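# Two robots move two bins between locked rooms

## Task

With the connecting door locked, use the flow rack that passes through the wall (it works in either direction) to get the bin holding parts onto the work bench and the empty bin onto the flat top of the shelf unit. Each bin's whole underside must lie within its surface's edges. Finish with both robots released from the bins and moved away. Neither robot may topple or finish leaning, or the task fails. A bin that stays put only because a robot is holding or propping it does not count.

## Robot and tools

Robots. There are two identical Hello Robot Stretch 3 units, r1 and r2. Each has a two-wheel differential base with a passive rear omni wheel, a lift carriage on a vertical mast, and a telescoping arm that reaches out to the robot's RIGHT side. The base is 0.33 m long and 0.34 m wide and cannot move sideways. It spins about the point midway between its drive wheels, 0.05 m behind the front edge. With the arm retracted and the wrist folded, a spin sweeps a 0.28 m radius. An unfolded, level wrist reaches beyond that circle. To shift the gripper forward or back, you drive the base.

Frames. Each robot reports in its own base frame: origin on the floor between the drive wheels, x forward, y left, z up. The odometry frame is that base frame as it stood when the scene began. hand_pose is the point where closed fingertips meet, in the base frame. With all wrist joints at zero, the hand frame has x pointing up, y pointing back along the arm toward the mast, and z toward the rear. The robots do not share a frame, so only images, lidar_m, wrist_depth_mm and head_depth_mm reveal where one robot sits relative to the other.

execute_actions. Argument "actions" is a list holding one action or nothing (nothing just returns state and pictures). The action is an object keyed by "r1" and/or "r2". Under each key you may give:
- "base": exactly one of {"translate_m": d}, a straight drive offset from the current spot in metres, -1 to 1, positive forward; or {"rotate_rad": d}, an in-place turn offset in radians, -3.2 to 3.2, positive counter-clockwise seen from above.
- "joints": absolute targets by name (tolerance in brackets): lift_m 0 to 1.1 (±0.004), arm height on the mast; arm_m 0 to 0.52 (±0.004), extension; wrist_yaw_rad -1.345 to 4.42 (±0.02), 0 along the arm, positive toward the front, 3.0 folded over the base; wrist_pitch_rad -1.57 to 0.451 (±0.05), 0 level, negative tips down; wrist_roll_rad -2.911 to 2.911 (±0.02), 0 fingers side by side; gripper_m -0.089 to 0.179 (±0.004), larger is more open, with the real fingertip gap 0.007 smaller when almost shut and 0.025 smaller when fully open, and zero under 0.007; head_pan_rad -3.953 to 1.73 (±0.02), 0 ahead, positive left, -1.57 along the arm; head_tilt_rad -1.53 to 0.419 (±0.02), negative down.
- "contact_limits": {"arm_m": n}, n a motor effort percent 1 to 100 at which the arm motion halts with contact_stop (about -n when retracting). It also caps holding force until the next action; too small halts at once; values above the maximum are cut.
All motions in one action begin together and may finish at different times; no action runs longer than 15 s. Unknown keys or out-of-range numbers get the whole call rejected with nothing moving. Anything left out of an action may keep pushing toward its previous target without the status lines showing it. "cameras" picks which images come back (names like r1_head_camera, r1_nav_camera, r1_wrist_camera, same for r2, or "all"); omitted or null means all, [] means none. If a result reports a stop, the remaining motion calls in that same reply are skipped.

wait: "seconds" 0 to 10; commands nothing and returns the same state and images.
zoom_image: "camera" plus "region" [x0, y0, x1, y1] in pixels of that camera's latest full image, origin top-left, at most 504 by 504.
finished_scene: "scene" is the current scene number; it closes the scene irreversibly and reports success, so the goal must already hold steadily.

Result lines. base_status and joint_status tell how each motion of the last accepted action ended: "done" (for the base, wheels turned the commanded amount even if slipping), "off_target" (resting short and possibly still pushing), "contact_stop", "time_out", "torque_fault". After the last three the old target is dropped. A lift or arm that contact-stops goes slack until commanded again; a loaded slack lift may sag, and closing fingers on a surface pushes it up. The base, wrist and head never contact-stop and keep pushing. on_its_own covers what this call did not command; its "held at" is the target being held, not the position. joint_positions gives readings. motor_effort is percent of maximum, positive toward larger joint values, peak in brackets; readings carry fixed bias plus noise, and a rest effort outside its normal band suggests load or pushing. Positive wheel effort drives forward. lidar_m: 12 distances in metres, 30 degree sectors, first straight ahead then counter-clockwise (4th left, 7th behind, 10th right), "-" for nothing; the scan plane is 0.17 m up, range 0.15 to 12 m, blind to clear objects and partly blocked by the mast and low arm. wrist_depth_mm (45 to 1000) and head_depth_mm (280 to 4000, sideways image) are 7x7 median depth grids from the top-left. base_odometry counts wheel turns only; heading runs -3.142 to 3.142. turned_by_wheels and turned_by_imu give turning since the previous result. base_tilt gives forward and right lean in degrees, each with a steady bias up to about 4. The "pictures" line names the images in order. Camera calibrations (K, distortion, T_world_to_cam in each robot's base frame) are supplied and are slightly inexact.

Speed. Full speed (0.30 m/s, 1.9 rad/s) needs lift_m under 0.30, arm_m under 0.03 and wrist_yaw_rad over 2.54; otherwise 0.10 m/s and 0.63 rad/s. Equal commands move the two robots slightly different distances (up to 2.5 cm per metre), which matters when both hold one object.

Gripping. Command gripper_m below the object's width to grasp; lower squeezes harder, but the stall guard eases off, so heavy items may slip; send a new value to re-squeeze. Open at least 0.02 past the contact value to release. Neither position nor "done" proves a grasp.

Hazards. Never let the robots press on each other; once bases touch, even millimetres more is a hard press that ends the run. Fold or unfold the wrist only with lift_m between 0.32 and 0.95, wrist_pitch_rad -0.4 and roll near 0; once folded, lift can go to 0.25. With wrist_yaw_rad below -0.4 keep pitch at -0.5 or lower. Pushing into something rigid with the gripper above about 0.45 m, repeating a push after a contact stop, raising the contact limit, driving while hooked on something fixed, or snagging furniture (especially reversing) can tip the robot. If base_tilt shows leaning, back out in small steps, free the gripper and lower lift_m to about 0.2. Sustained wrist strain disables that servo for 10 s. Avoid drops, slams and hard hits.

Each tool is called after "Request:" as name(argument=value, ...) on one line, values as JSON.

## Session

Request:
execute_actions(actions=[])

Scene clock: 0.00 s.
r1.base_odometry: x=+0.000 y=+0.000 heading=+0.000 (m, m, rad; r1's odometry frame)
r1.turned_by_wheels: +0.000 (rad since the last result)
r1.turned_by_imu: +0.000 (rad since the last result)
r1.base_tilt: forward=-1.9 right=+1.5 (deg)
r1.lidar_m: 1.54 1.56 1.09 1.00 1.02 1.29 1.16 1.60 2.47 3.33 2.51 1.67
r1.head_depth_mm: 1602 1581 1588 1586 1589 1589 1583 / 1572 1568 1570 1571 1552 1584 1572 / 1556 1540 1545 1536 1548 1544 1557 / 1532 1525 1524 1526 1526 1531 1541 / 1500 1507 1506 1509 1511 1513 1501 / 1490 1486 1470 1472 1483 1484 1479 / 1450 1458 1457 1457 1463 1461 1460
r1.base_status: not commanded
r1.joint_positions: lift_m=+0.534 arm_m=-0.001 wrist_yaw_rad=+3.112 wrist_pitch_rad=-0.389 wrist_roll_rad=+0.020 gripper_m=+0.037 head_pan_rad=+0.015 head_tilt_rad=-0.021
r1.joint_status: not commanded
r1.motor_effort: left_wheel=-1 right_wheel=+0 lift_m=+32 arm_m=+0 wrist_yaw_rad=+0 wrist_pitch_rad=+7 wrist_roll_rad=+0 gripper_m=+0 head_pan_rad=-1 head_tilt_rad=+1 (%)
r1.hand_pose: x=-0.0145 y=+0.0843 z=+0.5534 quat_wxyz=(+0.148, +0.702, +0.125, +0.685) (m; r1's base frame)
r1.wrist_depth_mm: 853 897 961 987 - - - / 905 950 - - - - - / 995 - - - - - - / - - - - - - - / - - - - - - - / 887 878 - 854 872 851 842 / 756 750 - 747 713 738 735
r2.base_odometry: x=+0.000 y=+0.000 heading=+0.000 (m, m, rad; r2's odometry frame)
r2.turned_by_wheels: +0.000 (rad since the last result)
r2.turned_by_imu: +0.000 (rad since the last result)
r2.base_tilt: forward=+0.7 right=-2.4 (deg)
r2.lidar_m: 1.21 1.24 1.67 1.60 1.65 2.23 3.11 1.79 1.40 3.14 1.18 1.25
r2.head_depth_mm: 1179 1175 1162 1145 1138 1128 1117 / 1193 1172 1162 1157 1149 1131 1121 / 1191 1178 1168 1158 1145 1134 1123 / 1197 1186 1174 1162 1151 1141 1125 / 1200 1187 1179 1161 1152 1145 1129 / 1201 1192 1178 1166 1160 1147 1136 / 1206 1190 1182 1167 1161 1151 1137
r2.base_status: not commanded
r2.joint_positions: lift_m=+0.496 arm_m=+0.002 wrist_yaw_rad=+3.096 wrist_pitch_rad=-0.511 wrist_roll_rad=-0.019 gripper_m=+0.037 head_pan_rad=-0.015 head_tilt_rad=-0.012
r2.joint_status: not commanded
r2.motor_effort: left_wheel=+0 right_wheel=+0 lift_m=+25 arm_m=+1 wrist_yaw_rad=-1 wrist_pitch_rad=+5 wrist_roll_rad=+0 gripper_m=+0 head_pan_rad=+2 head_tilt_rad=+1 (%)
r2.hand_pose: x=-0.0116 y=+0.0640 z=+0.4883 quat_wxyz=(+0.193, +0.681, +0.165, +0.687) (m; r2's base frame)
r2.wrist_depth_mm: - - - - - - - / - - - - - - - / - - - - - - - / 988 992 - 941 950 964 956 / 812 816 806 835 823 801 824 / 696 698 - 700 705 699 693 / 617 613 612 618 612 605 612
pictures: r1_head_camera (sideways: a quarter turn clockwise sets it upright), r1_nav_camera (sideways: a quarter turn counterclockwise sets it upright), r1_wrist_camera, r2_head_camera (sideways: a quarter turn clockwise sets it upright), r2_nav_camera (sideways: a quarter turn counterclockwise sets it upright), r2_wrist_camera
camera_calibration (this result's frames):
r1_head_camera: T_world_to_cam=[[-0.0106704, -0.00508033, -0.99993, 1.32395], [-0.0245699, 0.999687, -0.0048169, 0.0124129], [0.999641, 0.0245168, -0.0107919, -0.032439], [0, 0, 0, 1]] pos_world=[0.0468594, -0.00488765, 1.32357]
r1_nav_camera: T_world_to_cam=[[-0.0302794, 0.0153757, 0.999423, -1.26317], [0.00484196, -0.999868, 0.0155292, 0.0352683], [0.99953, 0.00530938, 0.0302009, -0.0814661], [0, 0, 0, 1]] pos_world=[0.043009, 0.0551183, 1.26436]
r1_wrist_camera: T_world_to_cam=[[0.995478, -0.0823247, -0.0473967, 0.0449744], [-0.0824283, -0.500599, -0.861746, 0.554369], [0.0472162, 0.861756, -0.505121, 0.367139], [0, 0, 0, 1]] pos_world=[-0.0164102, -0.0351655, 0.665307]
r2_head_camera: T_world_to_cam=[[0.0270289, 0.0445175, -0.998643, 1.31995], [-0.026256, 0.998695, 0.0438091, -0.0492464], [0.99929, 0.0250363, 0.0281625, -0.0830982], [0, 0, 0, 1]] pos_world=[0.0460693, -0.0074984, 1.32266]
r2_nav_camera: T_world_to_cam=[[0.0420294, -0.00838683, 0.999081, -1.26017], [-0.0437411, -0.999021, -0.00654623, 0.0634561], [0.998158, -0.0434257, -0.0423551, 0.00729247], [0, 0, 0, 1]] pos_world=[0.0484608, 0.0531419, 1.25974]
r2_wrist_camera: T_world_to_cam=[[0.999619, -0.0268104, 0.00649303, 0.0118933], [-0.0115921, -0.62185, -0.783051, 0.456273], [0.0250316, 0.782677, -0.621924, 0.419245], [0, 0, 0, 1]] pos_world=[-0.017094, -0.044082, 0.617946]
Images, in order (width x height): r1_head_camera 896x504, r1_nav_camera 672x504, r1_wrist_camera 644x364, r2_head_camera 896x504, r2_nav_camera 672x504, r2_wrist_camera 644x364.

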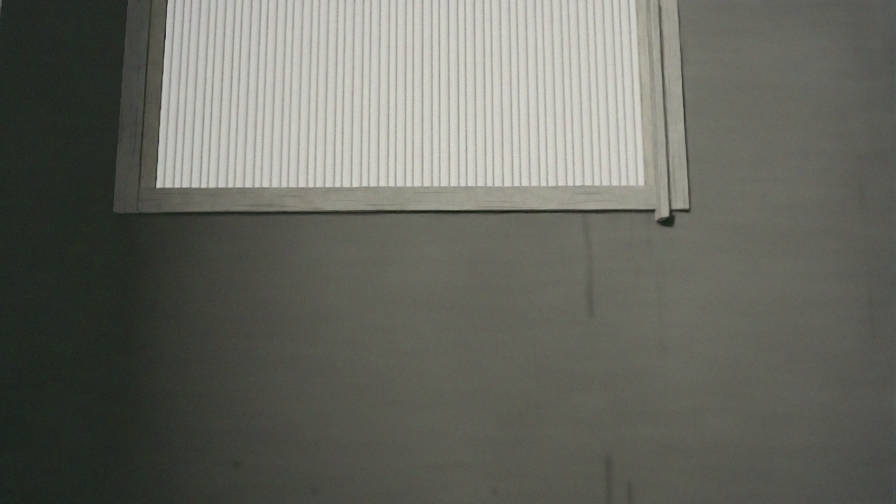

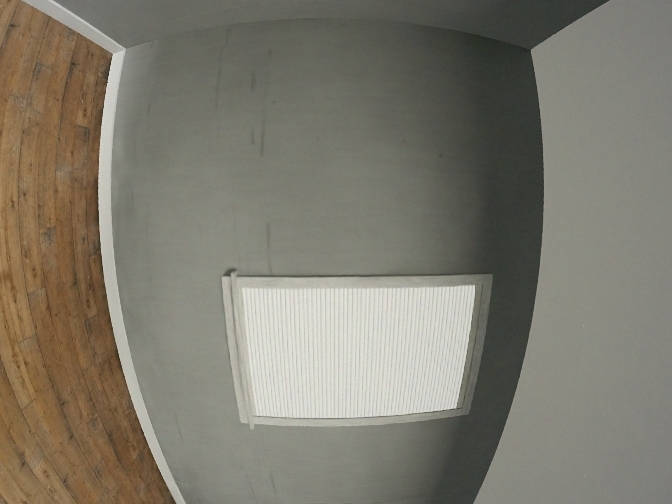

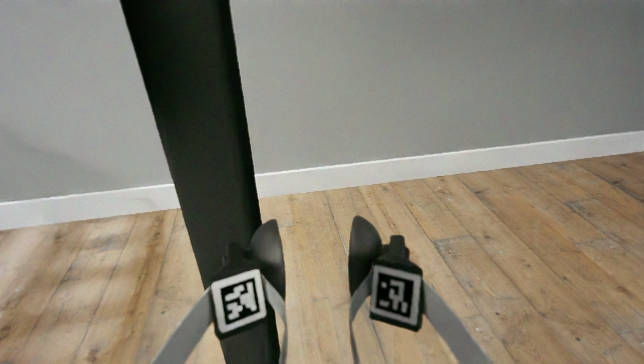

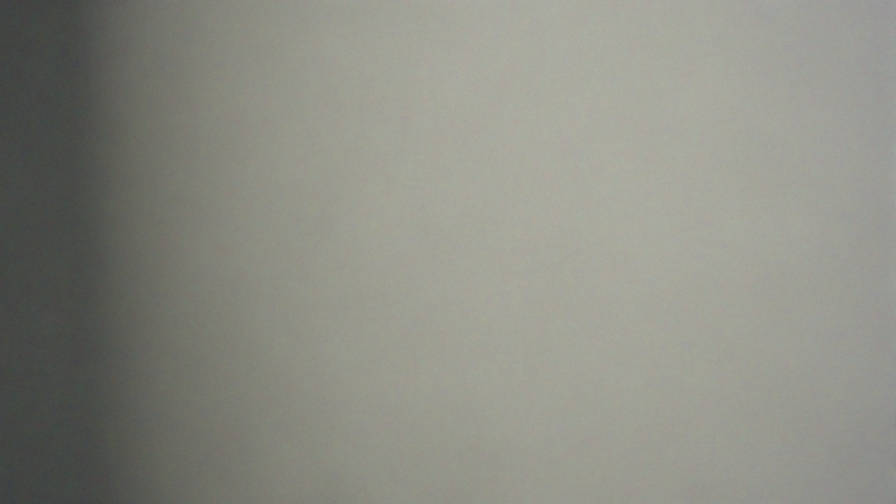

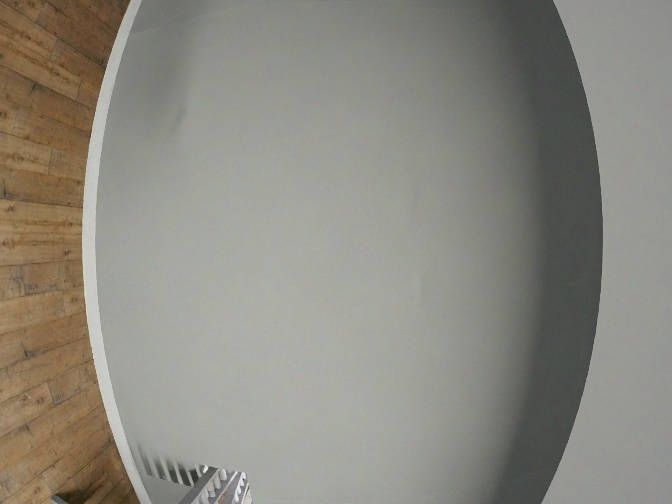

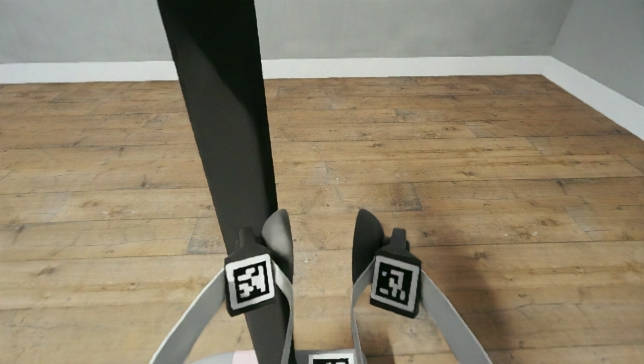

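Request:
execute_actions(actions=[{"r1":{"base":{"rotate_rad":-1.8},"joints":{"head_pan_rad":-0.4,"head_tilt_rad":-0.45,"lift_m":0.28}},"r2":{"base":{"rotate_rad":0.5},"joints":{"head_pan_rad":-2.9,"head_tilt_rad":-0.5,"wrist_pitch_rad":-0.4,"lift_m":0.28}}}], cameras=["r1_head_camera","r1_nav_camera","r2_head_camera","r2_nav_camera"])

Scene clock: 6.27 s.
r1.base_odometry: x=+0.000 y=+0.000 heading=-1.800 (m, m, rad; r1's odometry frame)
r1.turned_by_wheels: -1.800 (rad since the last result)
r1.turned_by_imu: -1.832 (rad since the last result)
r1.base_tilt: forward=-1.9 right=+1.4 (deg)
r1.lidar_m: 2.72 3.34 1.90 1.55 1.54 1.23 1.01 1.00 1.11 1.16 3.25 1.60
r1.head_depth_mm: 3067 3301 3418 3072 2244 1704 1380 / 3352 3598 3589 3053 2244 1705 1365 / 3642 3971 2403 1779 2159 1701 1373 / - - 2446 3021 2251 1698 1370 / 3744 - 2414 3263 2237 1714 1365 / 3358 3715 3757 3034 2263 1706 1369 / 3137 3351 3594 3212 2213 1692 1365
r1.base_status: done
r1.joint_positions: lift_m=+0.281 arm_m=-0.001 wrist_yaw_rad=+3.112 wrist_pitch_rad=-0.389 wrist_roll_rad=+0.020 gripper_m=+0.037 head_pan_rad=-0.393 head_tilt_rad=-0.445
r1.joint_status: all done
r1.motor_effort: left_wheel=+2(9) right_wheel=-4(11) lift_m=+13(29) arm_m=+0(0) wrist_yaw_rad=+0(0) wrist_pitch_rad=+7(7) wrist_roll_rad=+0(0) gripper_m=-1(0) head_pan_rad=-5(37) head_tilt_rad=-1(22) (%)
r1.hand_pose: x=-0.0145 y=+0.0843 z=+0.2999 quat_wxyz=(+0.148, +0.702, +0.125, +0.685) (m; r1's base frame)
r1.wrist_depth_mm: - - - - - - - / - - - - - - - / - - - - - - - / 843 823 - 809 781 797 772 / 657 665 - 642 659 636 632 / 557 544 - 536 547 526 520 / 475 500 - - 443 456 449
r2.base_odometry: x=+0.000 y=+0.000 heading=+0.500 (m, m, rad; r2's odometry frame)
r2.turned_by_wheels: +0.500 (rad since the last result)
r2.turned_by_imu: +0.501 (rad since the last result)
r2.base_tilt: forward=+0.6 right=-2.2 (deg)
r2.lidar_m: 1.24 1.64 1.60 1.64 2.18 3.11 1.79 1.41 3.15 1.19 1.27 1.21
r2.head_depth_mm: 2843 3041 3240 2953 2085 1604 1309 / 3052 3309 3513 2672 2105 1623 1314 / 3358 3609 3846 2416 2141 1646 1319 / 3703 3971 - 1971 2041 1649 1333 / 3568 3777 - 1815 1888 1668 1342 / 3282 3507 3705 1806 1714 1678 1351 / 3010 3184 3306 3084 2118 1692 1363
r2.base_status: done
r2.joint_positions: lift_m=+0.281 arm_m=+0.002 wrist_yaw_rad=+3.096 wrist_pitch_rad=-0.422 wrist_roll_rad=-0.019 gripper_m=+0.037 head_pan_rad=-2.893 head_tilt_rad=-0.494
r2.joint_status: all done
r2.motor_effort: left_wheel=-4(7) right_wheel=+4(9) lift_m=+15(22) arm_m=+1(0) wrist_yaw_rad=+0(0) wrist_pitch_rad=+8(9) wrist_roll_rad=+0(0) gripper_m=+0(0) head_pan_rad=-3(36) head_tilt_rad=-3(31) (%)
r2.hand_pose: x=-0.0111 y=+0.0763 z=+0.2924 quat_wxyz=(+0.163, +0.688, +0.134, +0.695) (m; r2's base frame)
r2.wrist_depth_mm: - - - - - - - / - - - - - - - / 949 975 - 982 972 937 969 / 735 714 - 747 738 736 739 / 597 593 605 582 614 597 590 / 494 514 - 508 517 498 500 / 440 - - - 429 431 434
pictures: r1_head_camera (sideways: a quarter turn clockwise sets it upright), r1_nav_camera (sideways: a quarter turn counterclockwise sets it upright), r2_head_camera (sideways: a quarter turn clockwise sets it upright), r2_nav_camera (sideways: a quarter turn counterclockwise sets it upright)
camera_calibration (this result's frames):
r1_head_camera: T_world_to_cam=[[-0.390528, 0.156572, -0.907179, 1.20498], [0.373039, 0.927815, -0.000455084, 0.00430744], [0.841623, -0.338591, -0.420745, 0.502118], [0, 0, 0, 1]] pos_world=[0.0463779, -0.0226496, 1.3044]
r1_nav_camera: T_world_to_cam=[[0.360161, -0.132174, 0.923479, -1.16615], [-0.385543, -0.922508, 0.0183285, 0.0340148], [0.849494, -0.362642, -0.38321, 0.457566], [0, 0, 0, 1]] pos_world=[0.0444146, 0.0431774, 1.25163]
r2_head_camera: T_world_to_cam=[[0.43721, 0.0647382, -0.897026, 1.18455], [0.261374, -0.963502, 0.0578578, -0.0692583], [-0.860541, -0.259755, -0.438174, 0.535234], [0, 0, 0, 1]] pos_world=[-0.0392054, -0.0043864, 1.30111]
r2_nav_camera: T_world_to_cam=[[-0.487094, -0.115743, 0.865646, -1.08263], [-0.218359, 0.975839, 0.00760757, 0.046095], [-0.845611, -0.185316, -0.500599, 0.614949], [0, 0, 0, 1]] pos_world=[0.00272967, -0.0563288, 1.24467]
Images, in order (width x height): r1_head_camera 896x504, r1_nav_camera 672x504, r2_head_camera 896x504, r2_nav_camera 672x504.

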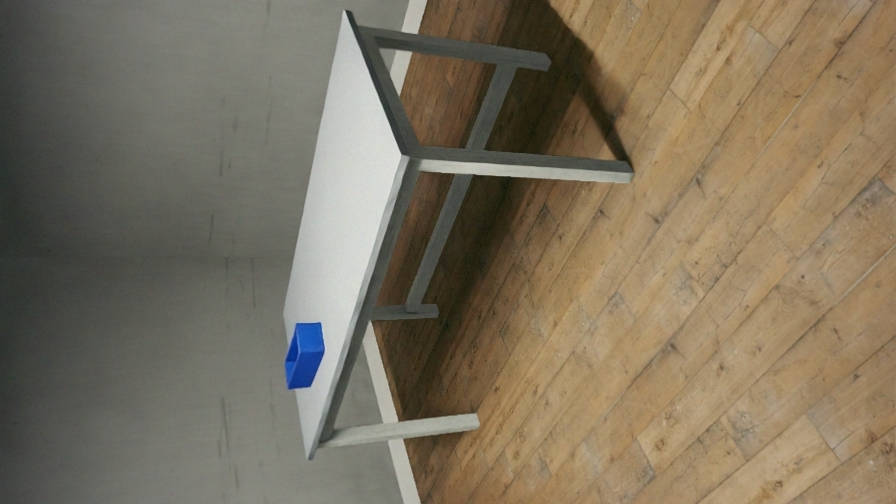

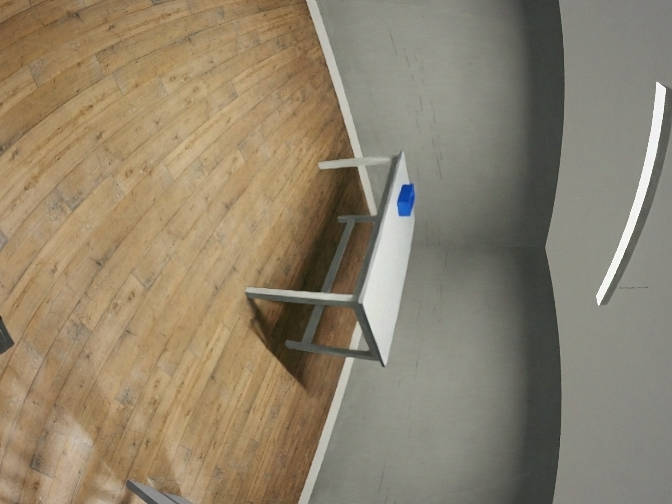

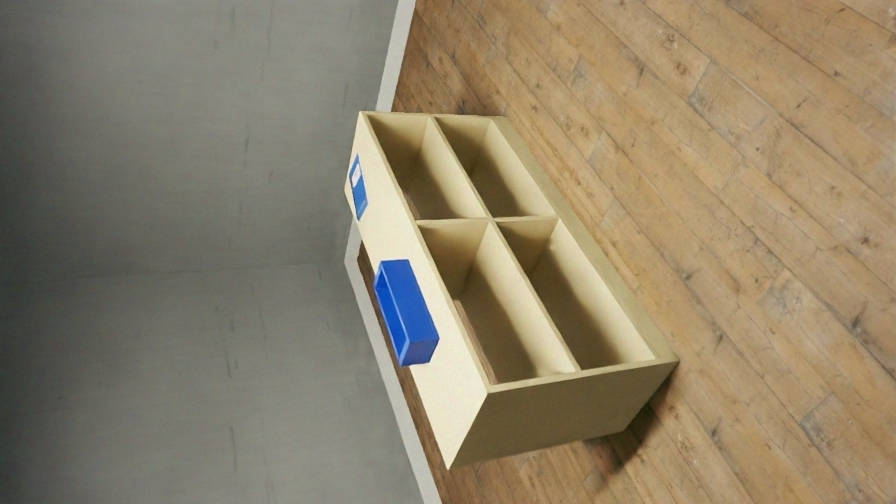

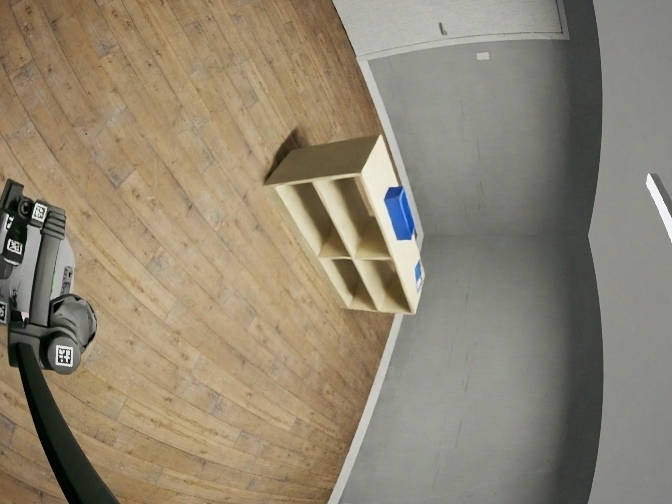

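Request:
execute_actions(actions=[{"r1":{"base":{"translate_m":0.2}},"r2":{"base":{"rotate_rad":0.095}}}], cameras=[])

Request:
execute_actions(actions=[{"r1":{"base":{"translate_m":1},"joints":{"head_pan_rad":-1.4,"head_tilt_rad":-0.85}},"r2":{"base":{"translate_m":-1},"joints":{"head_pan_rad":-1.4,"head_tilt_rad":-0.9}}}], cameras=[])

Request:
execute_actions(actions=[{"r1":{"base":{"translate_m":1}},"r2":{"base":{"translate_m":-0.44},"joints":{"lift_m":0.7}}}], cameras=[])

Request:
execute_actions(actions=[{"r1":{"base":{"rotate_rad":0.385},"joints":{"lift_m":0.6,"wrist_yaw_rad":1.57}},"r2":{"base":{"rotate_rad":-0.58},"joints":{"wrist_yaw_rad":1.57}}}], cameras=["r1_head_camera","r2_head_camera"])

Scene clock: 15.70 s.
r1.base_odometry: x=-0.045 y=-0.195 heading=-1.800 (m, m, rad; r1's odometry frame)
r1.turned_by_wheels: +0.000 (rad since the last result)
r1.turned_by_imu: +0.000 (rad since the last result)
r1.base_tilt: forward=-2.0 right=+1.5 (deg)
r1.lidar_m: 2.52 3.14 1.98 1.62 1.61 1.47 1.20 1.19 1.32 1.17 2.01 1.44
r1.head_depth_mm: 2987 3180 3316 2738 2140 1697 1375 / 3303 3507 3630 1587 2044 1686 1377 / 3593 3774 2393 2707 2213 1711 1370 / 3681 - 2370 2849 2238 1711 1378 / 3491 3860 2262 3139 2249 1710 1377 / 3219 3459 3533 3047 2231 1701 1371 / 2973 3181 3365 3216 2238 1684 1364
r1.base_status: done
r1.joint_positions: lift_m=+0.281 arm_m=-0.001 wrist_yaw_rad=+3.112 wrist_pitch_rad=-0.389 wrist_roll_rad=+0.020 gripper_m=+0.037 head_pan_rad=-0.393 head_tilt_rad=-0.446
r1.joint_status: not commanded
r1.motor_effort: left_wheel=+2(9) right_wheel=-3(8) lift_m=+13(13) arm_m=-1(0) wrist_yaw_rad=+0(0) wrist_pitch_rad=+7(7) wrist_roll_rad=+0(0) gripper_m=+0(1) head_pan_rad=-5(5) head_tilt_rad=-2(1) (%)
r1.hand_pose: x=-0.0145 y=+0.0843 z=+0.2999 quat_wxyz=(+0.148, +0.702, +0.125, +0.685) (m; r1's base frame)
r1.wrist_depth_mm: - - - - - - - / - - - - - - - / - - - - - - - / 850 829 - 794 799 775 775 / 662 651 - 642 652 620 633 / 552 548 - 541 548 528 524 / 472 498 - - 445 455 452
r2.base_odometry: x=+0.000 y=+0.000 heading=+0.595 (m, m, rad; r2's odometry frame)
r2.turned_by_wheels: +0.095 (rad since the last result)
r2.turned_by_imu: +0.094 (rad since the last result)
r2.base_tilt: forward=+0.5 right=-2.1 (deg)
r2.lidar_m: 1.27 1.64 1.60 1.68 2.40 3.11 1.79 1.40 3.14 1.19 1.23 1.21
r2.head_depth_mm: 3009 3194 3416 2806 2092 1610 1306 / 3284 3500 3702 2395 2118 1624 1312 / 3596 3967 - 1976 2046 1641 1321 / 3569 3847 - 1867 1947 1649 1333 / 3318 3544 3779 1789 1758 1661 1342 / 3076 3268 3472 2874 2018 1670 1353 / 2848 3010 3215 3208 2218 1684 1363
r2.base_status: done
r2.joint_positions: lift_m=+0.281 arm_m=+0.002 wrist_yaw_rad=+3.096 wrist_pitch_rad=-0.422 wrist_roll_rad=-0.019 gripper_m=+0.037 head_pan_rad=-2.893 head_tilt_rad=-0.494
r2.joint_status: not commanded
r2.motor_effort: left_wheel=-3(12) right_wheel=+4(12) lift_m=+15(15) arm_m=+0(0) wrist_yaw_rad=+0(0) wrist_pitch_rad=+9(9) wrist_roll_rad=+0(0) gripper_m=+0(0) head_pan_rad=-3(3) head_tilt_rad=-3(3) (%)
r2.hand_pose: x=-0.0111 y=+0.0763 z=+0.2924 quat_wxyz=(+0.163, +0.688, +0.134, +0.695) (m; r2's base frame)
r2.wrist_depth_mm: - - - - - - - / - - - - - - - / 988 941 - 960 966 944 955 / 754 758 - 746 757 738 755 / 591 597 603 585 620 601 608 / 495 521 - 516 519 512 502 / 449 - - - 420 430 426
pictures: none
No camera images: the call's "cameras" was empty. Leave "cameras" out to get every camera's image.

Scene clock: 20.73 s.
r1.base_odometry: x=-0.272 y=-1.169 heading=-1.800 (m, m, rad; r1's odometry frame)
r1.turned_by_wheels: +0.000 (rad since the last result)
r1.turned_by_imu: +0.002 (rad since the last result)
r1.base_tilt: forward=-1.9 right=+1.5 (deg)
r1.lidar_m: 1.52 2.19 2.41 1.97 1.96 2.17 2.15 1.64 1.64 0.87 1.52 1.54
r1.head_depth_mm: 2725 2909 2190 1789 1504 1305 1135 / 2651 2884 2199 1787 1499 1297 1135 / 2621 2831 2198 1784 1488 1302 1144 / 2563 2743 1086 1697 1499 1290 1157 / 2461 1152 997 1762 1511 1290 1138 / 2439 1156 975 1760 1498 1285 1132 / 2373 1147 973 1780 1499 1289 1131
r1.base_status: done
r1.joint_positions: lift_m=+0.281 arm_m=-0.001 wrist_yaw_rad=+3.112 wrist_pitch_rad=-0.389 wrist_roll_rad=+0.020 gripper_m=+0.037 head_pan_rad=-1.393 head_tilt_rad=-0.839
r1.joint_status: all done
r1.motor_effort: left_wheel=+2(9) right_wheel=-3(7) lift_m=+13(13) arm_m=+0(0) wrist_yaw_rad=+0(0) wrist_pitch_rad=+6(7) wrist_roll_rad=+0(0) gripper_m=+0(0) head_pan_rad=-5(54) head_tilt_rad=-3(22) (%)
r1.hand_pose: x=-0.0145 y=+0.0843 z=+0.2999 quat_wxyz=(+0.148, +0.702, +0.125, +0.685) (m; r1's base frame)
r1.wrist_depth_mm: - - - - - - - / - - - - - - - / - - - - - - - / 847 820 - 810 786 803 780 / 659 656 - 652 644 632 634 / 549 544 - 533 555 523 532 / 470 496 - - 444 461 453
r2.base_odometry: x=-0.828 y=-0.560 heading=+0.595 (m, m, rad; r2's odometry frame)
r2.turned_by_wheels: +0.000 (rad since the last result)
r2.turned_by_imu: -0.006 (rad since the last result)
r2.base_tilt: forward=+0.8 right=-2.0 (deg)
r2.lidar_m: 2.16 2.20 2.14 2.24 2.33 2.27 1.27 0.82 0.67 2.74 1.49 2.05
r2.head_depth_mm: 2459 2615 2074 1699 1439 1218 1099 / 2674 2693 2093 1716 1452 1253 1116 / 2846 2776 2120 1736 1466 1266 1131 / 2581 2699 2152 1749 1474 1268 1116 / 2313 2578 2166 1763 1485 1276 1124 / 2131 1624 1849 1763 1494 1279 1128 / 1932 1561 1670 1779 1504 1292 1137
r2.base_status: done
r2.joint_positions: lift_m=+0.281 arm_m=+0.002 wrist_yaw_rad=+3.096 wrist_pitch_rad=-0.421 wrist_roll_rad=-0.019 gripper_m=+0.037 head_pan_rad=-1.407 head_tilt_rad=-0.889
r2.joint_status: all done
r2.motor_effort: left_wheel=-3(12) right_wheel=+3(8) lift_m=+15(14) arm_m=+0(0) wrist_yaw_rad=+0(0) wrist_pitch_rad=+8(9) wrist_roll_rad=+0(0) gripper_m=+0(0) head_pan_rad=+3(35) head_tilt_rad=-6(32) (%)
r2.hand_pose: x=-0.0111 y=+0.0764 z=+0.2925 quat_wxyz=(+0.162, +0.688, +0.134, +0.695) (m; r2's base frame)
r2.wrist_depth_mm: - - - - - - - / - - - - - - - / 959 947 - 986 994 945 975 / 738 737 - 741 732 733 742 / 600 607 579 608 616 602 602 / 500 520 - 518 524 499 496 / 444 - - - 422 428 435
pictures: none
No camera images: the call's "cameras" was empty. Leave "cameras" out to get every camera's image.

Scene clock: 26.50 s.
r1.base_odometry: x=-0.499 y=-2.143 heading=-1.800 (m, m, rad; r1's odometry frame)
r1.turned_by_wheels: +0.000 (rad since the last result)
r1.turned_by_imu: +0.002 (rad since the last result)
r1.base_tilt: forward=-1.9 right=+1.5 (deg)
r1.lidar_m: 1.26 1.26 1.39 2.20 2.31 2.55 3.10 1.23 1.20 1.18 1.17 0.61
r1.head_depth_mm: 2400 1155 890 786 1498 1299 1142 / 2328 1161 887 781 1496 1289 1138 / 2286 1156 863 761 1493 1292 1146 / 2229 1146 802 738 1516 1291 1159 / 2189 1154 793 739 1496 1302 1138 / 2186 1151 787 718 1498 1290 1138 / 2112 1149 857 717 1459 1287 1132
r1.base_status: done
r1.joint_positions: lift_m=+0.281 arm_m=-0.001 wrist_yaw_rad=+3.112 wrist_pitch_rad=-0.389 wrist_roll_rad=+0.020 gripper_m=+0.037 head_pan_rad=-1.393 head_tilt_rad=-0.839
r1.joint_status: not commanded
r1.motor_effort: left_wheel=+2(9) right_wheel=-2(9) lift_m=+13(13) arm_m=-1(0) wrist_yaw_rad=+0(0) wrist_pitch_rad=+7(6) wrist_roll_rad=+0(0) gripper_m=+0(0) head_pan_rad=-5(5) head_tilt_rad=-4(3) (%)
r1.hand_pose: x=-0.0145 y=+0.0843 z=+0.2999 quat_wxyz=(+0.148, +0.702, +0.125, +0.685) (m; r1's base frame)
r1.wrist_depth_mm: - - - - - - - / - - - - - - - / - - - - - - - / 852 816 - 816 805 786 795 / 673 660 - 656 644 629 631 / 554 547 - 528 547 526 523 / 472 495 - - 445 455 454
r2.base_odometry: x=-1.193 y=-0.807 heading=+0.595 (m, m, rad; r2's odometry frame)
r2.turned_by_wheels: +0.000 (rad since the last result)
r2.turned_by_imu: -0.003 (rad since the last result)
r2.base_tilt: forward=+0.8 right=-2.3 (deg)
r2.lidar_m: 2.53 2.44 2.37 2.50 1.95 1.90 0.83 0.44 0.52 0.64 0.64 1.80
r2.head_depth_mm: 2232 2496 2071 811 767 926 - / 2435 2615 2119 896 812 1141 - / 2647 2769 2114 904 1067 1237 - / 2892 2793 2141 1625 1287 1270 1102 / 2745 2798 2168 1756 1481 1280 1120 / 2506 2693 2210 1777 1492 1279 1131 / 2295 2554 2227 1788 1501 1291 1137
r2.base_status: done
r2.joint_positions: lift_m=+0.699 arm_m=+0.002 wrist_yaw_rad=+3.096 wrist_pitch_rad=-0.421 wrist_roll_rad=-0.019 gripper_m=+0.037 head_pan_rad=-1.407 head_tilt_rad=-0.889
r2.joint_status: all done
r2.motor_effort: left_wheel=-2(13) right_wheel=+3(8) lift_m=+35(37) arm_m=+1(0) wrist_yaw_rad=+0(0) wrist_pitch_rad=+8(8) wrist_roll_rad=+0(0) gripper_m=+0(0) head_pan_rad=+4(3) head_tilt_rad=-6(5) (%)
r2.hand_pose: x=-0.0111 y=+0.0764 z=+0.7115 quat_wxyz=(+0.162, +0.688, +0.134, +0.695) (m; r2's base frame)
r2.wrist_depth_mm: - - - - - - - / - - - - - - - / - - - - - - - / - - - - - - - / - - - - - - - / - - - - - - - / 877 879 839 863 857 846 861
pictures: none
No camera images: the call's "cameras" was empty. Leave "cameras" out to get every camera's image.

Scene clock: 30.23 s.
r1.base_odometry: x=-0.499 y=-2.143 heading=-1.415 (m, m, rad; r1's odometry frame)
r1.turned_by_wheels: +0.385 (rad since the last result)
r1.turned_by_imu: +0.390 (rad since the last result)
r1.base_tilt: forward=-1.9 right=+1.4 (deg)
r1.lidar_m: 1.25 1.32 1.86 2.30 2.43 3.17 2.45 1.20 1.21 1.17 0.61 1.29
r1.head_depth_mm: 2102 1157 783 721 1466 1289 1171 / 2158 1151 791 723 1493 1299 - / 2195 1150 785 741 1500 1309 - / 2234 1143 857 738 1503 1294 1181 / 2327 1149 885 760 1502 1295 1184 / 2328 2610 883 758 1111 1262 1129 / 2294 2481 2188 796 1506 1285 1135
r1.base_status: done
r1.joint_positions: lift_m=+0.599 arm_m=-0.001 wrist_yaw_rad=+1.572 wrist_pitch_rad=-0.389 wrist_roll_rad=+0.020 gripper_m=+0.037 head_pan_rad=-1.393 head_tilt_rad=-0.840
r1.joint_status: all done
r1.motor_effort: left_wheel=-2(8) right_wheel=+3(12) lift_m=+47(50) arm_m=-1(1) wrist_yaw_rad=-2(3) wrist_pitch_rad=+7(7) wrist_roll_rad=+0(0) gripper_m=+0(0) head_pan_rad=-5(5) head_tilt_rad=-4(3) (%)
r1.hand_pose: x=+0.2066 y=-0.1435 z=+0.6185 quat_wxyz=(+0.584, +0.591, -0.399, +0.388) (m; r1's base frame)
r1.wrist_depth_mm: - - - - - - - / - - - - - - - / - - - - - - - / - - - - - - - / - - - - - - - / 964 978 978 947 972 926 949 / 831 828 796 808 794 808 802
r2.base_odometry: x=-1.193 y=-0.807 heading=+0.015 (m, m, rad; r2's odometry frame)
r2.turned_by_wheels: -0.580 (rad since the last result)
r2.turned_by_imu: -0.583 (rad since the last result)
r2.base_tilt: forward=+0.5 right=-2.2 (deg)
r2.lidar_m: 1.80 2.50 2.47 2.37 2.46 1.98 1.91 0.83 0.44 0.44 0.67 0.64
r2.head_depth_mm: 2024 2333 2071 890 769 946 - / 2070 2381 2095 844 790 953 - / 2096 2402 2112 833 801 1135 1062 / 2117 2458 2137 846 826 1179 - / 2147 2477 2151 875 834 1198 1105 / 2194 2512 2196 928 1017 1230 1128 / 2218 2581 2236 962 925 1273 1142
r2.base_status: done
r2.joint_positions: lift_m=+0.699 arm_m=+0.002 wrist_yaw_rad=+1.572 wrist_pitch_rad=-0.421 wrist_roll_rad=-0.019 gripper_m=+0.037 head_pan_rad=-1.407 head_tilt_rad=-0.889
r2.joint_status: all done
r2.motor_effort: left_wheel=+2(6) right_wheel=-5(9) lift_m=+34(35) arm_m=+0(1) wrist_yaw_rad=-2(2) wrist_pitch_rad=+8(8) wrist_roll_rad=+0(0) gripper_m=-1(0) head_pan_rad=+3(1) head_tilt_rad=-6(6) (%)
r2.hand_pose: x=+0.2027 y=-0.1474 z=+0.7115 quat_wxyz=(+0.597, +0.590, -0.378, +0.390) (m; r2's base frame)
r2.wrist_depth_mm: - - - - - - - / - - - - - - - / - - - - - - - / - - - - - - 400 / - - - - - 540 346 / - - - - - 567 558 / 875 886 873 856 864 530 506
pictures: r1_head_camera (sideways: a quarter turn clockwise sets it upright), r2_head_camera (sideways: a quarter turn clockwise sets it upright)
camera_calibration (this result's frames):
r1_head_camera: T_world_to_cam=[[-0.135068, 0.725042, -0.67533, 0.90117], [0.982454, 0.186471, 0.00370329, -0.00482289], [0.128614, -0.66298, -0.737506, 0.918554], [0, 0, 0, 1]] pos_world=[0.00831845, -0.0435038, 1.28604]
r2_head_camera: T_world_to_cam=[[-0.0784815, 0.74803, -0.659008, 0.87742], [0.985967, 0.155944, 0.0595904, -0.0759034], [0.147344, -0.645083, -0.749772, 0.934443], [0, 0, 0, 1]] pos_world=[0.00601527, -0.0417067, 1.28337]
Images, in order (width x height): r1_head_camera 896x504, r2_head_camera 896x504.

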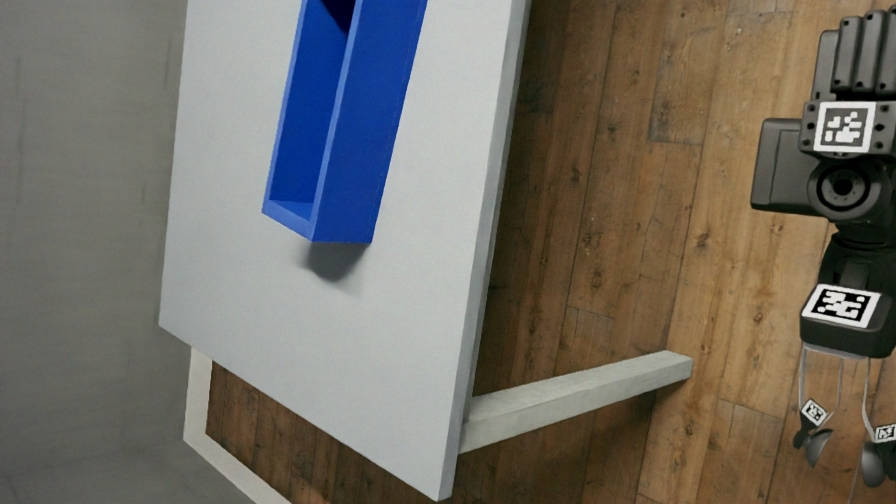

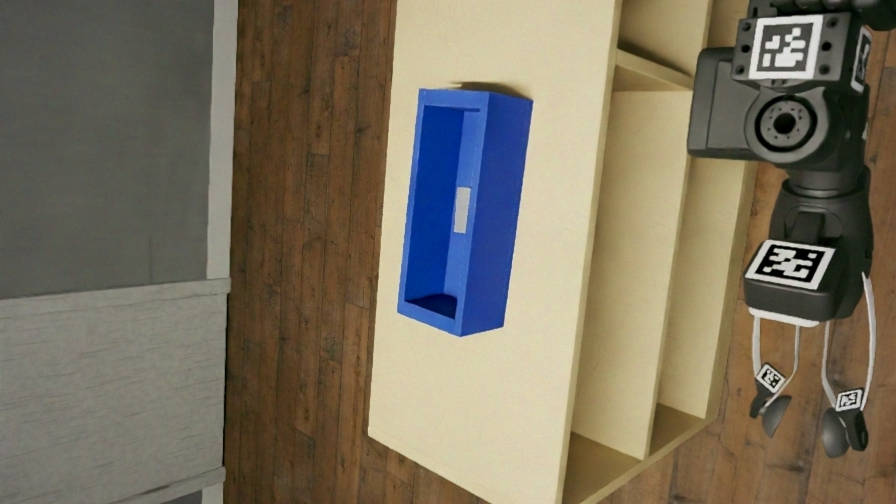

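Request:
execute_actions(actions=[{"r1":{"base":{"rotate_rad":0.55},"joints":{"lift_m":0.75,"wrist_pitch_rad":-1.2,"wrist_roll_rad":0,"gripper_m":0.175}},"r2":{"base":{"translate_m":0.038},"joints":{"lift_m":0.85,"wrist_pitch_rad":-1.2,"wrist_roll_rad":0,"gripper_m":0.175}}}], cameras=[])

Request:
execute_actions(actions=[{"r1":{"base":{"translate_m":-0.145},"joints":{"lift_m":0.95}},"r2":{"joints":{"arm_m":0.2}}}], cameras=[])

Request:
execute_actions(actions=[{"r1":{"base":{"rotate_rad":-0.585},"joints":{"lift_m":1.01,"arm_m":0.47,"wrist_yaw_rad":1.5}},"r2":{"joints":{"arm_m":0.435}}}], cameras=["r1_head_camera","r1_wrist_camera","r2_wrist_camera"])

Scene clock: 36.43 s.
r1.base_odometry: x=-0.499 y=-2.143 heading=-0.865 (m, m, rad; r1's odometry frame)
r1.turned_by_wheels: +0.550 (rad since the last result)
r1.turned_by_imu: +0.558 (rad since the last result)
r1.base_tilt: forward=-2.0 right=+1.5 (deg)
r1.lidar_m: 1.33 1.92 2.30 2.44 3.17 2.46 1.20 1.20 1.17 0.60 1.28 1.26
r1.head_depth_mm: 2320 2589 892 721 1480 1316 - / 2109 2537 920 760 1509 1350 - / 1850 2161 2197 857 1176 1296 - / 1642 1906 2129 1794 1498 1317 1119 / 1473 1672 1944 1784 1496 1296 1124 / 1340 1501 1724 1794 1498 1287 1136 / 1231 1371 1536 1696 1494 1290 1132
r1.base_status: done
r1.joint_positions: lift_m=+0.749 arm_m=-0.001 wrist_yaw_rad=+1.571 wrist_pitch_rad=-1.201 wrist_roll_rad=+0.004 gripper_m=+0.175 head_pan_rad=-1.393 head_tilt_rad=-0.840
r1.joint_status: all done
r1.motor_effort: left_wheel=-2(6) right_wheel=+4(10) lift_m=+47(49) arm_m=+0(0) wrist_yaw_rad=-2(2) wrist_pitch_rad=+0(7) wrist_roll_rad=-2(1) gripper_m=+0(83) head_pan_rad=-5(5) head_tilt_rad=-3(3) (%)
r1.hand_pose: x=+0.0488 y=-0.1438 z=+0.6404 quat_wxyz=(+0.695, +0.695, -0.131, +0.129) (m; r1's base frame)
r1.wrist_depth_mm: 921 912 925 935 925 930 937 / 884 878 898 899 926 919 885 / 859 866 860 853 862 876 889 / 837 825 834 834 834 828 853 / 790 816 800 804 798 821 826 / 763 - - 777 786 796 797 / - - - 764 767 766 763
r2.base_odometry: x=-1.155 y=-0.806 heading=+0.015 (m, m, rad; r2's odometry frame)
r2.turned_by_wheels: +0.000 (rad since the last result)
r2.turned_by_imu: -0.001 (rad since the last result)
r2.base_tilt: forward=+0.7 right=-2.1 (deg)
r2.lidar_m: 1.76 2.46 2.47 2.38 2.45 2.02 1.94 0.86 0.45 0.56 0.62 0.61
r2.head_depth_mm: 2015 2305 2086 889 787 - 1066 / 2053 2352 2108 836 783 - 1064 / 2085 2411 2113 834 799 974 - / 2126 2459 2159 835 827 988 1090 / 2154 2476 2148 924 831 1207 1123 / 2185 2528 2190 933 1021 1213 1132 / 2222 2573 2224 1753 897 1287 1134
r2.base_status: done
r2.joint_positions: lift_m=+0.849 arm_m=+0.002 wrist_yaw_rad=+1.571 wrist_pitch_rad=-1.201 wrist_roll_rad=-0.004 gripper_m=+0.175 head_pan_rad=-1.407 head_tilt_rad=-0.889
r2.joint_status: all done
r2.motor_effort: left_wheel=+2(6) right_wheel=-3(6) lift_m=+35(36) arm_m=+0(1) wrist_yaw_rad=-2(2) wrist_pitch_rad=+0(8) wrist_roll_rad=+1(2) gripper_m=+0(83) head_pan_rad=+3(3) head_tilt_rad=-6(6) (%)
r2.hand_pose: x=+0.0487 y=-0.1476 z=+0.7405 quat_wxyz=(+0.696, +0.695, -0.128, +0.131) (m; r2's base frame)
r2.wrist_depth_mm: - - - - - 592 339 / - - 994 997 951 609 328 / 968 945 936 953 898 591 327 / 926 881 903 895 895 576 553 / 889 915 870 896 861 558 540 / 871 854 - 843 851 761 528 / - 843 - 836 821 524 517
pictures: none
No camera images: the call's "cameras" was empty. Leave "cameras" out to get every camera's image.

Scene clock: 39.20 s.
r1.base_odometry: x=-0.593 y=-2.032 heading=-0.865 (m, m, rad; r1's odometry frame)
r1.turned_by_wheels: +0.000 (rad since the last result)
r1.turned_by_imu: -0.001 (rad since the last result)
r1.base_tilt: forward=-1.9 right=+1.4 (deg)
r1.lidar_m: 1.46 2.10 2.39 2.53 3.03 2.32 1.06 1.12 1.09 0.61 1.41 1.38
r1.head_depth_mm: 2262 1160 889 713 - - 1118 / 2301 2627 884 759 - - 1114 / 2058 2421 882 741 1522 - 1097 / 1808 2098 2183 784 1207 - 1140 / 1632 1835 2092 1731 1505 - 1128 / 1470 1658 1876 1769 1488 1299 1133 / 1351 1490 1702 1791 1492 1289 1139
r1.base_status: done
r1.joint_positions: lift_m=+0.949 arm_m=-0.001 wrist_yaw_rad=+1.571 wrist_pitch_rad=-1.201 wrist_roll_rad=+0.004 gripper_m=+0.175 head_pan_rad=-1.393 head_tilt_rad=-0.840
r1.joint_status: all done
r1.motor_effort: left_wheel=-2(5) right_wheel=+3(5) lift_m=+47(50) arm_m=-1(1) wrist_yaw_rad=-2(1) wrist_pitch_rad=+1(1) wrist_roll_rad=-2(2) gripper_m=+1(0) head_pan_rad=-5(5) head_tilt_rad=-2(3) (%)
r1.hand_pose: x=+0.0487 y=-0.1438 z=+0.8404 quat_wxyz=(+0.695, +0.695, -0.131, +0.129) (m; r1's base frame)
r1.wrist_depth_mm: - - - - - - - / - - - - - - - / - - - - - - - / - - - - - - - / 976 989 984 - - 994 - / 959 982 - 976 978 992 - / - 928 - 957 940 948 956
r2.base_odometry: x=-1.155 y=-0.806 heading=+0.015 (m, m, rad; r2's odometry frame)
r2.turned_by_wheels: +0.000 (rad since the last result)
r2.turned_by_imu: -0.001 (rad since the last result)
r2.base_tilt: forward=+0.6 right=-2.4 (deg)
r2.lidar_m: 1.76 2.46 2.47 2.37 2.46 2.02 1.94 0.86 0.45 0.56 0.62 0.61
r2.head_depth_mm: 2015 2329 2246 841 758 954 1096 / 2043 2382 2213 - 774 1046 1107 / 2090 2418 2115 850 800 1163 1115 / 2124 2442 2146 839 826 1178 1117 / 2164 2483 2175 919 830 1198 1124 / 2187 2534 2182 929 1021 1216 1130 / 2231 2570 2211 1745 895 1289 1136
r2.base_status: not commanded
r2.joint_positions: lift_m=+0.849 arm_m=+0.200 wrist_yaw_rad=+1.570 wrist_pitch_rad=-1.201 wrist_roll_rad=-0.003 gripper_m=+0.175 head_pan_rad=-1.407 head_tilt_rad=-0.889
r2.joint_status: all done
r2.motor_effort: left_wheel=+2(2) right_wheel=-3(4) lift_m=+35(35) arm_m=+4(6) wrist_yaw_rad=+0(2) wrist_pitch_rad=+0(0) wrist_roll_rad=+1(2) gripper_m=+1(0) head_pan_rad=+3(3) head_tilt_rad=-6(6) (%)
r2.hand_pose: x=+0.0487 y=-0.3449 z=+0.7405 quat_wxyz=(+0.696, +0.695, -0.129, +0.131) (m; r2's base frame)
r2.wrist_depth_mm: - - - - 340 336 332 / - - 991 - 330 323 234 / 931 924 965 927 320 311 246 / 934 917 914 921 306 301 232 / 870 872 882 903 298 292 231 / 869 - - 849 294 285 208 / 822 - - 833 507 275 230
pictures: none
No camera images: the call's "cameras" was empty. Leave "cameras" out to get every camera's image.

Scene clock: 43.87 s.
r1.base_odometry: x=-0.593 y=-2.032 heading=-1.450 (m, m, rad; r1's odometry frame)
r1.turned_by_wheels: -0.585 (rad since the last result)
r1.turned_by_imu: -0.596 (rad since the last result)
r1.base_tilt: forward=-2.0 right=+1.5 (deg)
r1.lidar_m: 1.38 1.43 1.96 2.38 2.49 3.08 2.32 1.05 1.13 1.09 0.62 0.62
r1.head_depth_mm: 2107 2218 888 720 650 1296 1131 / - 1066 887 693 1407 1296 1140 / 2096 1713 785 684 1414 1302 1131 / 2147 1149 797 701 1443 1295 1138 / 2153 1146 768 715 1438 1292 1128 / 2229 1147 882 720 1463 1288 1131 / 2253 2557 880 716 1470 1249 1129
r1.base_status: done
r1.joint_positions: lift_m=+1.009 arm_m=+0.470 wrist_yaw_rad=+1.500 wrist_pitch_rad=-1.201 wrist_roll_rad=+0.003 gripper_m=+0.175 head_pan_rad=-1.393 head_tilt_rad=-0.840
r1.joint_status: all done
r1.motor_effort: left_wheel=+3(6) right_wheel=-4(7) lift_m=+47(49) arm_m=+6(6) wrist_yaw_rad=+0(2) wrist_pitch_rad=+1(1) wrist_roll_rad=-2(2) gripper_m=+0(0) head_pan_rad=-5(5) head_tilt_rad=-4(2) (%)
r1.hand_pose: x=+0.0485 y=-0.6198 z=+0.9004 quat_wxyz=(+0.699, +0.690, -0.155, +0.104) (m; r1's base frame)
r1.wrist_depth_mm: - 342 264 247 346 349 350 / - 331 308 300 334 339 337 / - 319 307 314 324 328 327 / - 311 300 302 312 316 317 / - 300 288 293 303 304 305 / - 293 280 284 295 294 298 / - 282 262 276 284 288 284
r2.base_odometry: x=-1.155 y=-0.806 heading=+0.015 (m, m, rad; r2's odometry frame)
r2.turned_by_wheels: +0.000 (rad since the last result)
r2.turned_by_imu: -0.001 (rad since the last result)
r2.base_tilt: forward=+0.6 right=-2.3 (deg)
r2.lidar_m: 1.76 2.46 2.47 2.38 2.46 2.02 1.94 0.86 0.45 0.56 0.62 0.60
r2.head_depth_mm: 2011 - 2037 884 767 954 1094 / 2064 2337 1964 833 779 1050 1107 / 2085 2416 2093 831 800 1146 1111 / 2119 2453 2147 834 825 1190 1115 / 2133 2509 2168 919 831 1203 1125 / 2172 2515 2192 927 1018 1222 1129 / 2214 2563 2212 1748 893 1294 1136
r2.base_status: not commanded
r2.joint_positions: lift_m=+0.849 arm_m=+0.435 wrist_yaw_rad=+1.570 wrist_pitch_rad=-1.201 wrist_roll_rad=-0.003 gripper_m=+0.175 head_pan_rad=-1.407 head_tilt_rad=-0.889
r2.joint_status: all done
r2.motor_effort: left_wheel=+2(2) right_wheel=-4(4) lift_m=+35(34) arm_m=+4(7) wrist_yaw_rad=+0(0) wrist_pitch_rad=+0(0) wrist_roll_rad=+1(1) gripper_m=+0(0) head_pan_rad=+3(2) head_tilt_rad=-5(6) (%)
r2.hand_pose: x=+0.0487 y=-0.5799 z=+0.7405 quat_wxyz=(+0.696, +0.695, -0.129, +0.130) (m; r2's base frame)
r2.wrist_depth_mm: - - 341 336 333 339 - / - - 326 248 262 323 987 / 946 943 312 304 301 314 913 / 894 916 300 291 292 300 894 / 883 895 293 280 278 294 893 / - 287 280 274 273 283 840 / - 276 273 265 263 275 805
pictures: r1_head_camera (sideways: a quarter turn clockwise sets it upright), r1_wrist_camera, r2_wrist_camera
camera_calibration (this result's frames):
r1_head_camera: T_world_to_cam=[[-0.135072, 0.725062, -0.675308, 0.901141], [0.982454, 0.186471, 0.00370359, -0.00482329], [0.12861, -0.662958, -0.737527, 0.918581], [0, 0, 0, 1]] pos_world=[0.00831836, -0.0435033, 1.28604]
r1_wrist_camera: T_world_to_cam=[[-0.126833, -0.991852, 0.0119358, -0.621951], [-0.966157, 0.120804, -0.227918, 0.363364], [0.224619, -0.0404393, -0.973607, 1.00022], [0, 0, 0, 1]] pos_world=[0.0475151, -0.620331, 1.06406]
r2_wrist_camera: T_world_to_cam=[[0.00201287, -0.999921, -0.0124362, -0.569015], [-0.97804, 0.000623307, -0.208419, 0.236562], [0.20841, 0.0125826, -0.977961, 0.886735], [0, 0, 0, 1]] pos_world=[0.0477081, -0.580274, 0.909419]
Images, in order (width x height): r1_head_camera 896x504, r1_wrist_camera 644x364, r2_wrist_camera 644x364.

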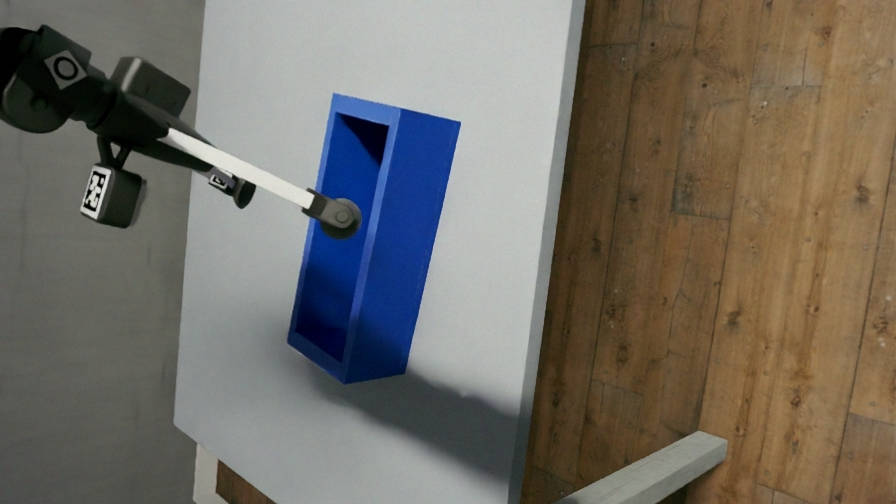

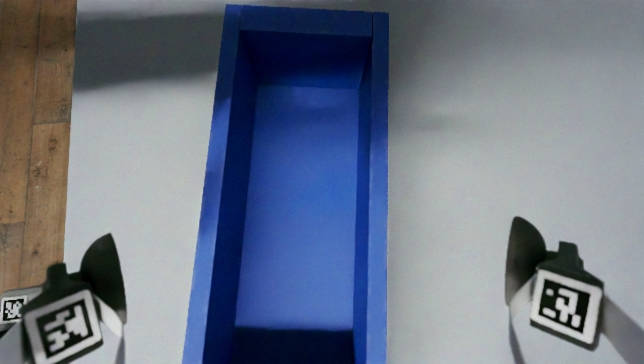

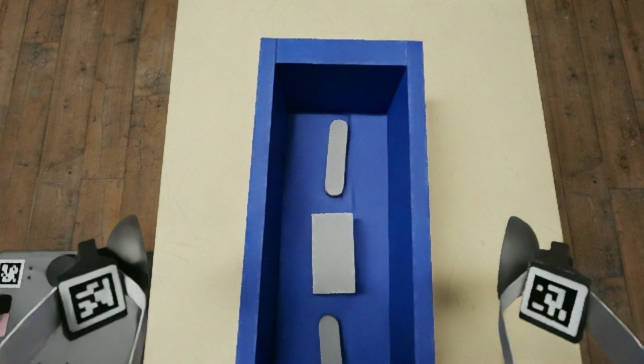

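Request:
execute_actions(actions=[{"r1":{"base":{"translate_m":0.028},"joints":{"lift_m":0.912,"arm_m":0.452,"wrist_yaw_rad":1.43}},"r2":{"joints":{"arm_m":0.444,"lift_m":0.757,"wrist_yaw_rad":1.55}}}], cameras=["r1_head_camera","r1_wrist_camera","r2_wrist_camera"])

Scene clock: 48.23 s.
r1.base_odometry: x=-0.590 y=-2.060 heading=-1.450 (m, m, rad; r1's odometry frame)
r1.turned_by_wheels: +0.000 (rad since the last result)
r1.turned_by_imu: -0.001 (rad since the last result)
r1.base_tilt: forward=-2.0 right=+1.4 (deg)
r1.lidar_m: 1.35 1.40 1.92 2.39 2.48 3.13 2.35 1.08 1.13 1.09 0.60 0.62
r1.head_depth_mm: 1976 1106 890 724 651 1296 1137 / 2021 - 768 683 1400 1291 1146 / 2112 2335 779 687 1406 1288 1140 / 2164 1146 790 702 1438 1286 1137 / 2182 1149 763 720 1439 1296 1130 / 2196 1151 881 718 1454 1302 1133 / 2241 2583 883 715 1051 1232 1135
r1.base_status: done
r1.joint_positions: lift_m=+0.913 arm_m=+0.452 wrist_yaw_rad=+1.432 wrist_pitch_rad=-1.201 wrist_roll_rad=+0.003 gripper_m=+0.175 head_pan_rad=-1.393 head_tilt_rad=-0.840
r1.joint_status: all done
r1.motor_effort: left_wheel=+3(6) right_wheel=-4(10) lift_m=+13(45) arm_m=-6(10) wrist_yaw_rad=-3(3) wrist_pitch_rad=+1(1) wrist_roll_rad=-1(2) gripper_m=+0(0) head_pan_rad=-5(5) head_tilt_rad=-3(2) (%)
r1.hand_pose: x=+0.0480 y=-0.6073 z=+0.8037 quat_wxyz=(+0.702, +0.684, -0.179, +0.080) (m; r1's base frame)
r1.wrist_depth_mm: 233 232 179 196 165 237 240 / 225 224 190 218 166 230 232 / 218 218 188 210 167 222 223 / 210 211 186 203 168 213 216 / 203 203 184 196 170 207 209 / - 114 182 191 172 115 205 / - 112 181 186 173 153 195
r2.base_odometry: x=-1.155 y=-0.806 heading=+0.015 (m, m, rad; r2's odometry frame)
r2.turned_by_wheels: +0.000 (rad since the last result)
r2.turned_by_imu: -0.001 (rad since the last result)
r2.base_tilt: forward=+0.7 right=-2.4 (deg)
r2.lidar_m: 1.76 2.46 2.47 2.37 2.47 2.01 1.94 0.86 0.45 0.56 0.62 0.61
r2.head_depth_mm: 2018 2279 1953 885 762 954 1102 / 2055 2344 - 813 779 1048 1103 / 2075 2411 2214 833 798 1141 1108 / 2113 2442 2153 834 827 1190 1117 / 2134 2479 2155 919 833 1205 1126 / 2173 2513 2200 929 1019 1215 1134 / 2223 2574 2219 1746 895 1291 1135
r2.base_status: not commanded
r2.joint_positions: lift_m=+0.758 arm_m=+0.444 wrist_yaw_rad=+1.552 wrist_pitch_rad=-1.201 wrist_roll_rad=-0.003 gripper_m=+0.175 head_pan_rad=-1.407 head_tilt_rad=-0.889
r2.joint_status: all done
r2.motor_effort: left_wheel=+1(2) right_wheel=-3(3) lift_m=+14(31) arm_m=+3(5) wrist_yaw_rad=-1(1) wrist_pitch_rad=+0(0) wrist_roll_rad=+1(1) gripper_m=-1(0) head_pan_rad=+4(2) head_tilt_rad=-6(6) (%)
r2.hand_pose: x=+0.0487 y=-0.5902 z=+0.6486 quat_wxyz=(+0.697, +0.693, -0.135, +0.124) (m; r2's base frame)
r2.wrist_depth_mm: 949 236 166 190 167 232 236 / 869 226 167 215 165 224 224 / 876 220 168 206 165 215 216 / 821 210 169 199 163 210 210 / 798 204 170 164 163 202 201 / - 112 171 159 162 112 196 / - 111 171 180 162 188 189
pictures: r1_head_camera (sideways: a quarter turn clockwise sets it upright), r1_wrist_camera, r2_wrist_camera
camera_calibration (this result's frames):
r1_head_camera: T_world_to_cam=[[-0.135072, 0.725062, -0.675308, 0.901141], [0.982454, 0.186471, 0.00370359, -0.00482329], [0.12861, -0.662958, -0.737527, 0.918581], [0, 0, 0, 1]] pos_world=[0.00831836, -0.0435033, 1.28604]
r1_wrist_camera: T_world_to_cam=[[-0.194078, -0.980913, 0.0119395, -0.598647], [-0.955689, 0.186313, -0.227916, 0.378612], [0.221341, -0.055644, -0.973608, 0.897661], [0, 0, 0, 1]] pos_world=[0.0469613, -0.607812, 0.967409]
r2_wrist_camera: T_world_to_cam=[[-0.0165308, -0.999786, -0.0124644, -0.579451], [-0.97786, 0.0187666, -0.208419, 0.22811], [0.208608, 0.00874309, -0.97796, 0.79478], [0, 0, 0, 1]] pos_world=[0.0476836, -0.590557, 0.817583]
Images, in order (width x height): r1_head_camera 896x504, r1_wrist_camera 644x364, r2_wrist_camera 644x364.

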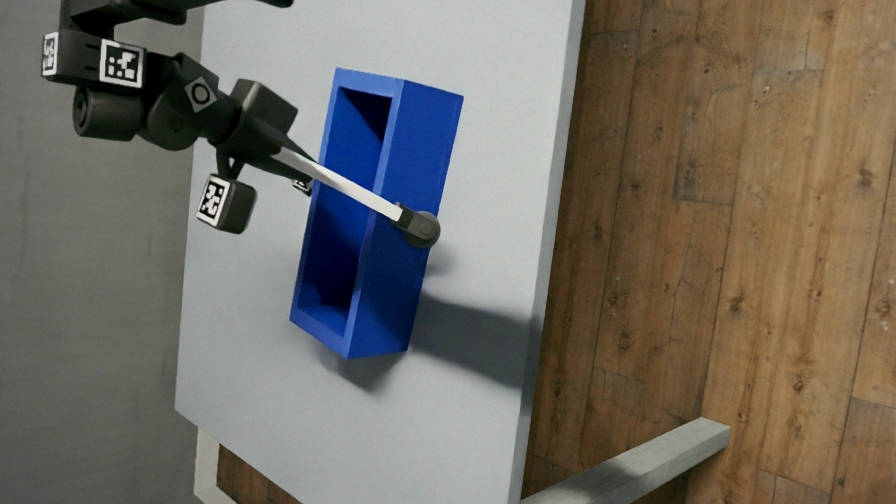

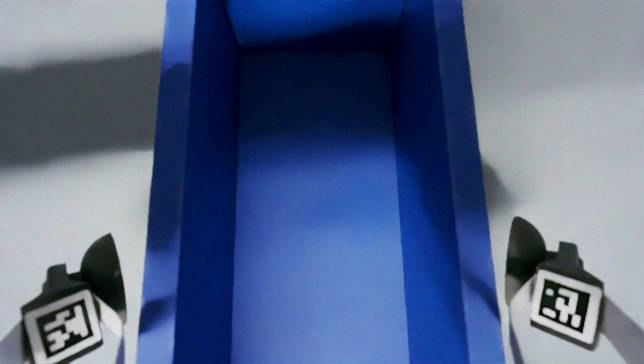

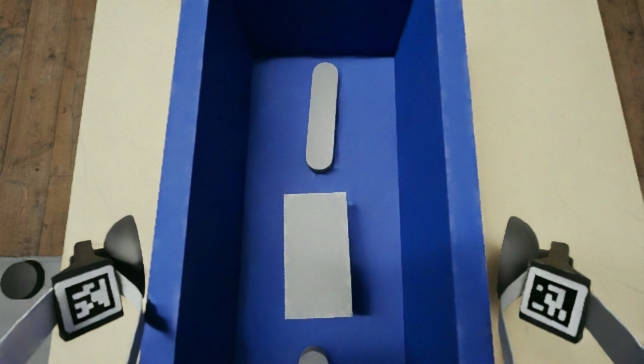

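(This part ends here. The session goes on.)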